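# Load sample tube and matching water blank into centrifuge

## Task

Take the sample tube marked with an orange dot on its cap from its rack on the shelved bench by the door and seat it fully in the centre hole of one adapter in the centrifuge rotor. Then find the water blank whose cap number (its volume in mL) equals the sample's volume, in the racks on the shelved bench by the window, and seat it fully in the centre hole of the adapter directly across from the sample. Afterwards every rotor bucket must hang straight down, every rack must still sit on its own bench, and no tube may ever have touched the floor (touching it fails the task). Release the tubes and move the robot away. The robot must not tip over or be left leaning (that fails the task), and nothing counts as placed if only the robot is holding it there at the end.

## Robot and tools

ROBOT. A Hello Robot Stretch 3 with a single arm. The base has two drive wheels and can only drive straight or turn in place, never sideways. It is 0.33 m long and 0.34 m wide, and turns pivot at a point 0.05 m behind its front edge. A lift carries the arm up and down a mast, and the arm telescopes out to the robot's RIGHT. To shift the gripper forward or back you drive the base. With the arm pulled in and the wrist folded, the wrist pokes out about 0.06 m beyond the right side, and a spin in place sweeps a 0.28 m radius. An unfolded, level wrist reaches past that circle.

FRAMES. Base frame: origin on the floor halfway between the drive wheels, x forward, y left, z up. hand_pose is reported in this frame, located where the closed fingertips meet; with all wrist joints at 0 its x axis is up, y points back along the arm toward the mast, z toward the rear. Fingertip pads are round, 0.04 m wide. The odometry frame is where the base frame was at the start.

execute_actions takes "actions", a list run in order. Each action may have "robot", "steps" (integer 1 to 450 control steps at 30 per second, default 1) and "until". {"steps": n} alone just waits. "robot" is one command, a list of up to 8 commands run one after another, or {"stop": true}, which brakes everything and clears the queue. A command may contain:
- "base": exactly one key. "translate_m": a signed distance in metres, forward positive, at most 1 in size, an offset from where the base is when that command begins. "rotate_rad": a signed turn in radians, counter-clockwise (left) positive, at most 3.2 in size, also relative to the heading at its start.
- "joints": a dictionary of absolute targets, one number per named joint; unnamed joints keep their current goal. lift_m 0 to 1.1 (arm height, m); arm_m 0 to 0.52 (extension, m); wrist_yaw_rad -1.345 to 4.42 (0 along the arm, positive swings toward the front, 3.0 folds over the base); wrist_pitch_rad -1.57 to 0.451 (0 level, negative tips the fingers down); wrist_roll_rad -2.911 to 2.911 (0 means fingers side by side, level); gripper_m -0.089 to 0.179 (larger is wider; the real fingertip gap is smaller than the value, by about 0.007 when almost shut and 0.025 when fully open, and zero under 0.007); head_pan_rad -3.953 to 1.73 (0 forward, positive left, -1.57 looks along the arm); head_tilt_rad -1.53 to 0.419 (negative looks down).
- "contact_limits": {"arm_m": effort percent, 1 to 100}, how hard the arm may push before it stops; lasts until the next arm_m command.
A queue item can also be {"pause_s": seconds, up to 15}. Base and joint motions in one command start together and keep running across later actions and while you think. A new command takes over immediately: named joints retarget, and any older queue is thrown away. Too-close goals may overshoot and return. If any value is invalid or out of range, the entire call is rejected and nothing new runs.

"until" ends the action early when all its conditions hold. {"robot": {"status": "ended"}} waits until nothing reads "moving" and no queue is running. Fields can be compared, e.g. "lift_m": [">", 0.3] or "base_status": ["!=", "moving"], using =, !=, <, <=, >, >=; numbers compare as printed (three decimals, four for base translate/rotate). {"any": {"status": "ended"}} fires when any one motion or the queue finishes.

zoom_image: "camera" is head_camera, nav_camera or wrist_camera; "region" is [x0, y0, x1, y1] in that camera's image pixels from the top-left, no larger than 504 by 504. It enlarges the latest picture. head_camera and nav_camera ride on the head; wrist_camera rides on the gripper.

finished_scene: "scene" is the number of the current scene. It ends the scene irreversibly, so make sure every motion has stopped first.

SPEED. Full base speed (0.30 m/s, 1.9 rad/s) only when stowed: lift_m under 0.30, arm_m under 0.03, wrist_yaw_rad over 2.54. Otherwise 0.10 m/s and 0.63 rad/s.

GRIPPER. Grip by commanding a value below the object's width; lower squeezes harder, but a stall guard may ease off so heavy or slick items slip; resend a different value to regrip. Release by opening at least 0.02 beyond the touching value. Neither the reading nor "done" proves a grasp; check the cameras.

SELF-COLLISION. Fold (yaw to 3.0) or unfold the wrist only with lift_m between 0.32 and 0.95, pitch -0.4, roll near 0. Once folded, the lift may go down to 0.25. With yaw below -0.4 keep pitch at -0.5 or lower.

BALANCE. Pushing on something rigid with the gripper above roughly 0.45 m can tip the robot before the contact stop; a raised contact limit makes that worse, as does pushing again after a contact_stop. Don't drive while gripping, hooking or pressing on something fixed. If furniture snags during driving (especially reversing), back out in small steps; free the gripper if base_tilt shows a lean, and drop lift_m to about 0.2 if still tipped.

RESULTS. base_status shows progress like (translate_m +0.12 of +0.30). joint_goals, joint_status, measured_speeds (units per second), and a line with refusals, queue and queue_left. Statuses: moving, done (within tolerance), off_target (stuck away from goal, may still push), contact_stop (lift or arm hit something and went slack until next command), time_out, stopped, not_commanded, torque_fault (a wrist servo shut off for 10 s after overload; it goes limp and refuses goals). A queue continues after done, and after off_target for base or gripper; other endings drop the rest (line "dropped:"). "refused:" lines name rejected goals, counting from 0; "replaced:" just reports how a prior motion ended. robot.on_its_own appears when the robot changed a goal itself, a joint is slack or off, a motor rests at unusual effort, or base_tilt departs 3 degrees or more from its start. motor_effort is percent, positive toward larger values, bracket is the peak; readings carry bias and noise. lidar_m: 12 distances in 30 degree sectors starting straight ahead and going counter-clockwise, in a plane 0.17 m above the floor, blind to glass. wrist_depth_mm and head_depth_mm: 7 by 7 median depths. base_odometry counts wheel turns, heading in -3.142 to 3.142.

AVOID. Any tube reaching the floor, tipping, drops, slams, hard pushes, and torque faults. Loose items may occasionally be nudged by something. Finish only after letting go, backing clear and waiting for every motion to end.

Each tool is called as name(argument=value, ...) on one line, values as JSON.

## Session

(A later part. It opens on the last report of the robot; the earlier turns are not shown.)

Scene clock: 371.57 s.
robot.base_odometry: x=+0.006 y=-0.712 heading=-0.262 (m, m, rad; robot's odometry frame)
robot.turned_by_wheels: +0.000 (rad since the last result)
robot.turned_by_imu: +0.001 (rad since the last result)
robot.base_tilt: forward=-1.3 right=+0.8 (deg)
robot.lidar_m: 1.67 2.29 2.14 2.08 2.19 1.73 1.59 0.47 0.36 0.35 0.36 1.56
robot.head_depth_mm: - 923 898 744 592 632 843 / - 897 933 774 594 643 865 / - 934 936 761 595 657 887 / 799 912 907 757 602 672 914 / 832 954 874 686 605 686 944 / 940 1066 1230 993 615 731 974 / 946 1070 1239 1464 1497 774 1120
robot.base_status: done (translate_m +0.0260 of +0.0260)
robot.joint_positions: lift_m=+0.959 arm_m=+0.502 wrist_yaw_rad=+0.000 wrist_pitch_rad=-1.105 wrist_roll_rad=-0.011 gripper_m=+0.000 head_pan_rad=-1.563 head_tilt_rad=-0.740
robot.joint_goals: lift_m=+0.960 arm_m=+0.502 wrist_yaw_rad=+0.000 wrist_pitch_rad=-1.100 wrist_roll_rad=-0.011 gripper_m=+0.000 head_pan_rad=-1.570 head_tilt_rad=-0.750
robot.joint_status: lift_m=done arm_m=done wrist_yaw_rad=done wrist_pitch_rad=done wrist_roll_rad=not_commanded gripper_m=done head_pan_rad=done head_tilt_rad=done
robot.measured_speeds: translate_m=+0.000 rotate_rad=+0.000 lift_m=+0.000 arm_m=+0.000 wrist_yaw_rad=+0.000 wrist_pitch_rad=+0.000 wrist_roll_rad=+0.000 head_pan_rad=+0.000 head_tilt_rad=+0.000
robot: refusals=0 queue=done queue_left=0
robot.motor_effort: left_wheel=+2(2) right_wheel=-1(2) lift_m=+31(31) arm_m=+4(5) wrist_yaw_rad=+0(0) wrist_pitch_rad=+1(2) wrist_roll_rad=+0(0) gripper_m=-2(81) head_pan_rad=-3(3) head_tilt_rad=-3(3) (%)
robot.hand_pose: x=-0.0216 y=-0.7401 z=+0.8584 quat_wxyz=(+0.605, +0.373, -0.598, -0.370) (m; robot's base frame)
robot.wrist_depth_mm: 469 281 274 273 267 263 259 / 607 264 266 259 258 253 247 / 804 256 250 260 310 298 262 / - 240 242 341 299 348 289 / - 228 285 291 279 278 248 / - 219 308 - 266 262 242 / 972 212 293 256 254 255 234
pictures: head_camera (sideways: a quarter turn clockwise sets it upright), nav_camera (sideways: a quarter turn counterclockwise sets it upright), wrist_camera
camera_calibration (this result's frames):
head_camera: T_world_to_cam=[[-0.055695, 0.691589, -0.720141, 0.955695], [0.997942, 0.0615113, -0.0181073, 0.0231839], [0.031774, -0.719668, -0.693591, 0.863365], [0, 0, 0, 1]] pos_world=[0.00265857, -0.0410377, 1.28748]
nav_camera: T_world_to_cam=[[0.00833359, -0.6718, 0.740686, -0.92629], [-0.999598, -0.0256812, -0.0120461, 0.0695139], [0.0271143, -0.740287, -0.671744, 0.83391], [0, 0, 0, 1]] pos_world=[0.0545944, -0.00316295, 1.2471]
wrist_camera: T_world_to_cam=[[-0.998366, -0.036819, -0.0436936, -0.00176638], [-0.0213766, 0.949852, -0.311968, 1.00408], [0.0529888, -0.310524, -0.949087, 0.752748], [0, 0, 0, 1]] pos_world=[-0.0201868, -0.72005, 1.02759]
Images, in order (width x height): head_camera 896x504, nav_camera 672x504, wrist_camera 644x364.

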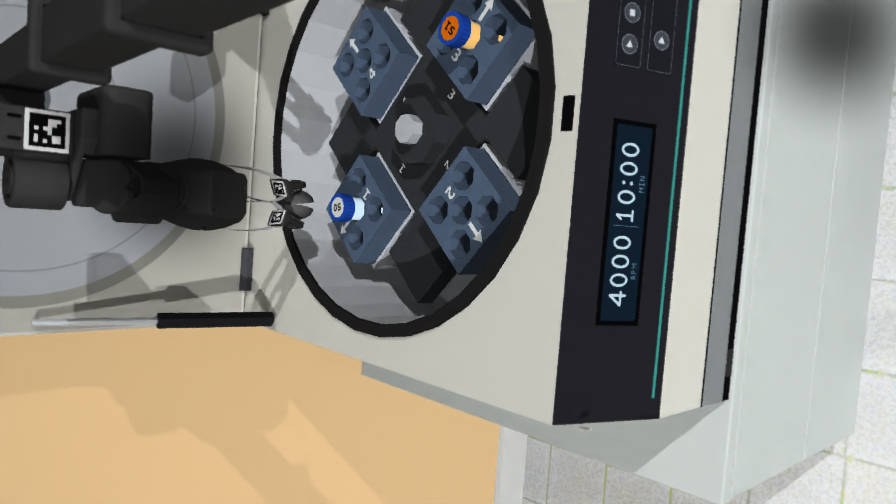

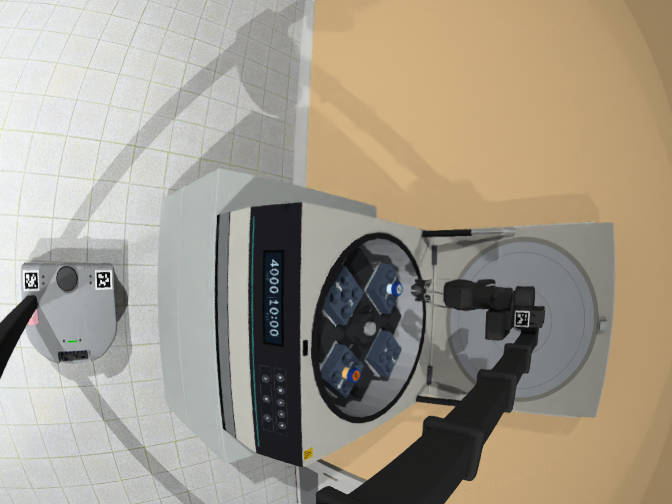

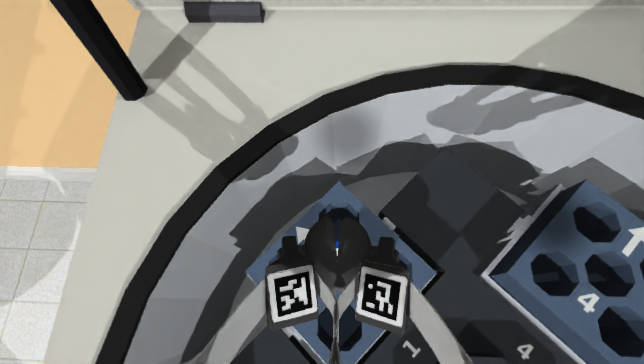

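execute_actions(actions=[{"robot":[{"joints":{"lift_m":1.08}},{"joints":{"arm_m":0.0}}],"steps":450,"until":{"robot":{"status":"ended"}}}])

finished_scene(scene=1)

Scene clock: 385.43 s.
robot.base_odometry: x=+0.006 y=-0.712 heading=-0.262 (m, m, rad; robot's odometry frame)
robot.turned_by_wheels: +0.000 (rad since the last result)
robot.turned_by_imu: +0.002 (rad since the last result)
robot.base_tilt: forward=-1.2 right=+0.6 (deg)
robot.lidar_m: 1.67 2.29 2.15 2.08 2.18 1.73 1.59 0.48 0.36 0.35 0.37 1.56
robot.head_depth_mm: - - - - - 676 844 / - - - - - - 866 / 798 905 - - - - 890 / 804 911 906 756 604 674 915 / 838 959 875 689 605 687 942 / 939 1068 1230 998 613 730 970 / 946 1073 1240 1475 1496 773 1124
robot.base_status: done (translate_m +0.0260 of +0.0260)
robot.joint_positions: lift_m=+1.079 arm_m=+0.000 wrist_yaw_rad=+0.000 wrist_pitch_rad=-1.105 wrist_roll_rad=-0.011 gripper_m=+0.000 head_pan_rad=-1.563 head_tilt_rad=-0.741
robot.joint_goals: lift_m=+1.080 arm_m=+0.000 wrist_yaw_rad=+0.000 wrist_pitch_rad=-1.100 wrist_roll_rad=-0.011 gripper_m=+0.000 head_pan_rad=-1.570 head_tilt_rad=-0.750
robot.joint_status: lift_m=done arm_m=done wrist_yaw_rad=done wrist_pitch_rad=done wrist_roll_rad=not_commanded gripper_m=done head_pan_rad=done head_tilt_rad=done
robot.measured_speeds: translate_m=+0.000 rotate_rad=+0.000 lift_m=+0.000 arm_m=+0.000 wrist_yaw_rad=+0.000 wrist_pitch_rad=+0.000 wrist_roll_rad=+0.000 head_pan_rad=+0.000 head_tilt_rad=+0.000
robot: refusals=0 queue=done queue_left=0
robot.motor_effort: left_wheel=+2(2) right_wheel=-2(1) lift_m=+32(32) arm_m=-5(6) wrist_yaw_rad=+0(0) wrist_pitch_rad=+2(2) wrist_roll_rad=+0(0) gripper_m=-2(2) head_pan_rad=-4(4) head_tilt_rad=-3(3) (%)
robot.hand_pose: x=-0.0216 y=-0.2388 z=+0.9784 quat_wxyz=(+0.605, +0.373, -0.598, -0.370) (m; robot's base frame)
robot.wrist_depth_mm: - - 444 482 489 459 409 / - - 410 410 472 442 386 / - - 395 386 380 375 368 / - - 459 445 432 418 409 / - - 746 608 639 610 673 / - - - - - - - / - - - - - - -
pictures: head_camera (sideways: a quarter turn clockwise sets it upright), nav_camera (sideways: a quarter turn counterclockwise sets it upright), wrist_camera
camera_calibration (this result's frames):
head_camera: T_world_to_cam=[[-0.0556953, 0.69164, -0.720092, 0.955631], [0.997942, 0.0615125, -0.0181035, 0.023179], [0.0317735, -0.719619, -0.693642, 0.863431], [0, 0, 0, 1]] pos_world=[0.00265856, -0.0410367, 1.28747]
nav_camera: T_world_to_cam=[[0.00833391, -0.671852, 0.740638, -0.926228], [-0.999598, -0.0256802, -0.0120474, 0.0695156], [0.0271138, -0.74024, -0.671796, 0.833978], [0, 0, 0, 1]] pos_world=[0.0545944, -0.00315909, 1.2471]
wrist_camera: T_world_to_cam=[[-0.998356, -0.0371052, -0.0436935, 0.0218901], [-0.0216488, 0.949846, -0.311968, 0.565421], [0.0530778, -0.310509, -0.949087, 1.02228], [0, 0, 0, 1]] pos_world=[-0.0201658, -0.218822, 1.14759]
Images, in order (width x height): head_camera 896x504, nav_camera 672x504, wrist_camera 644x364.

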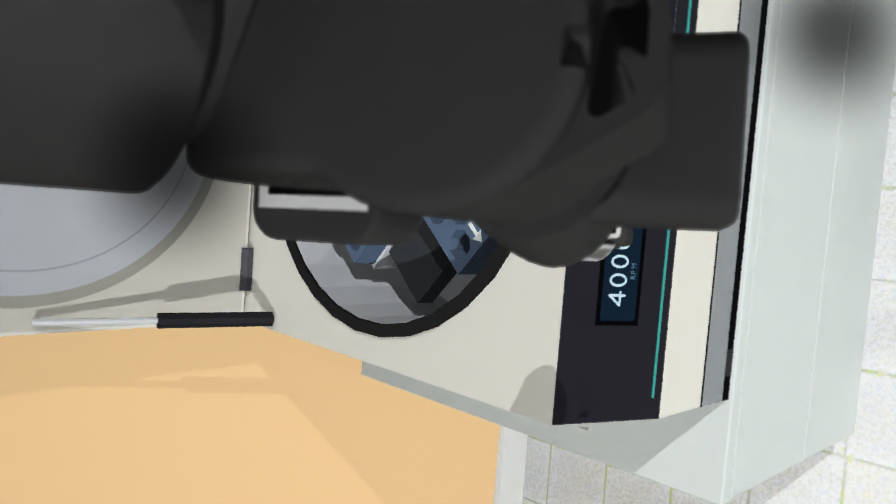

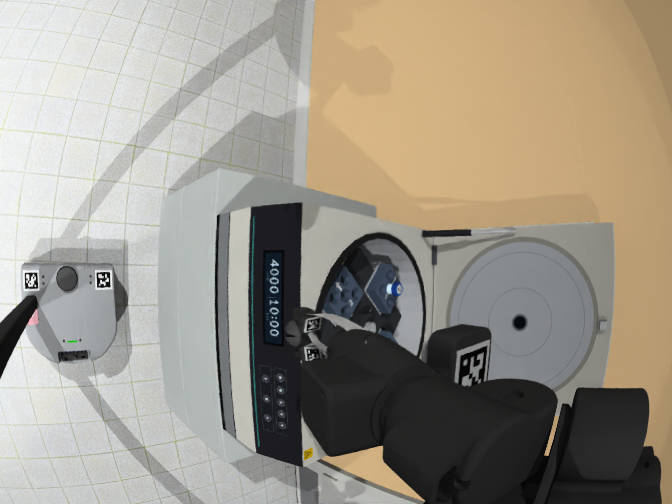

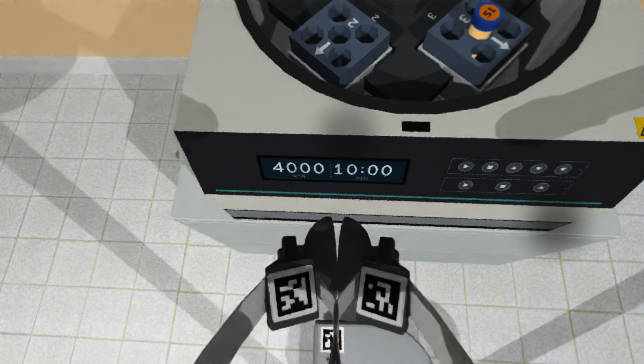

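The scene is finished: the task was done.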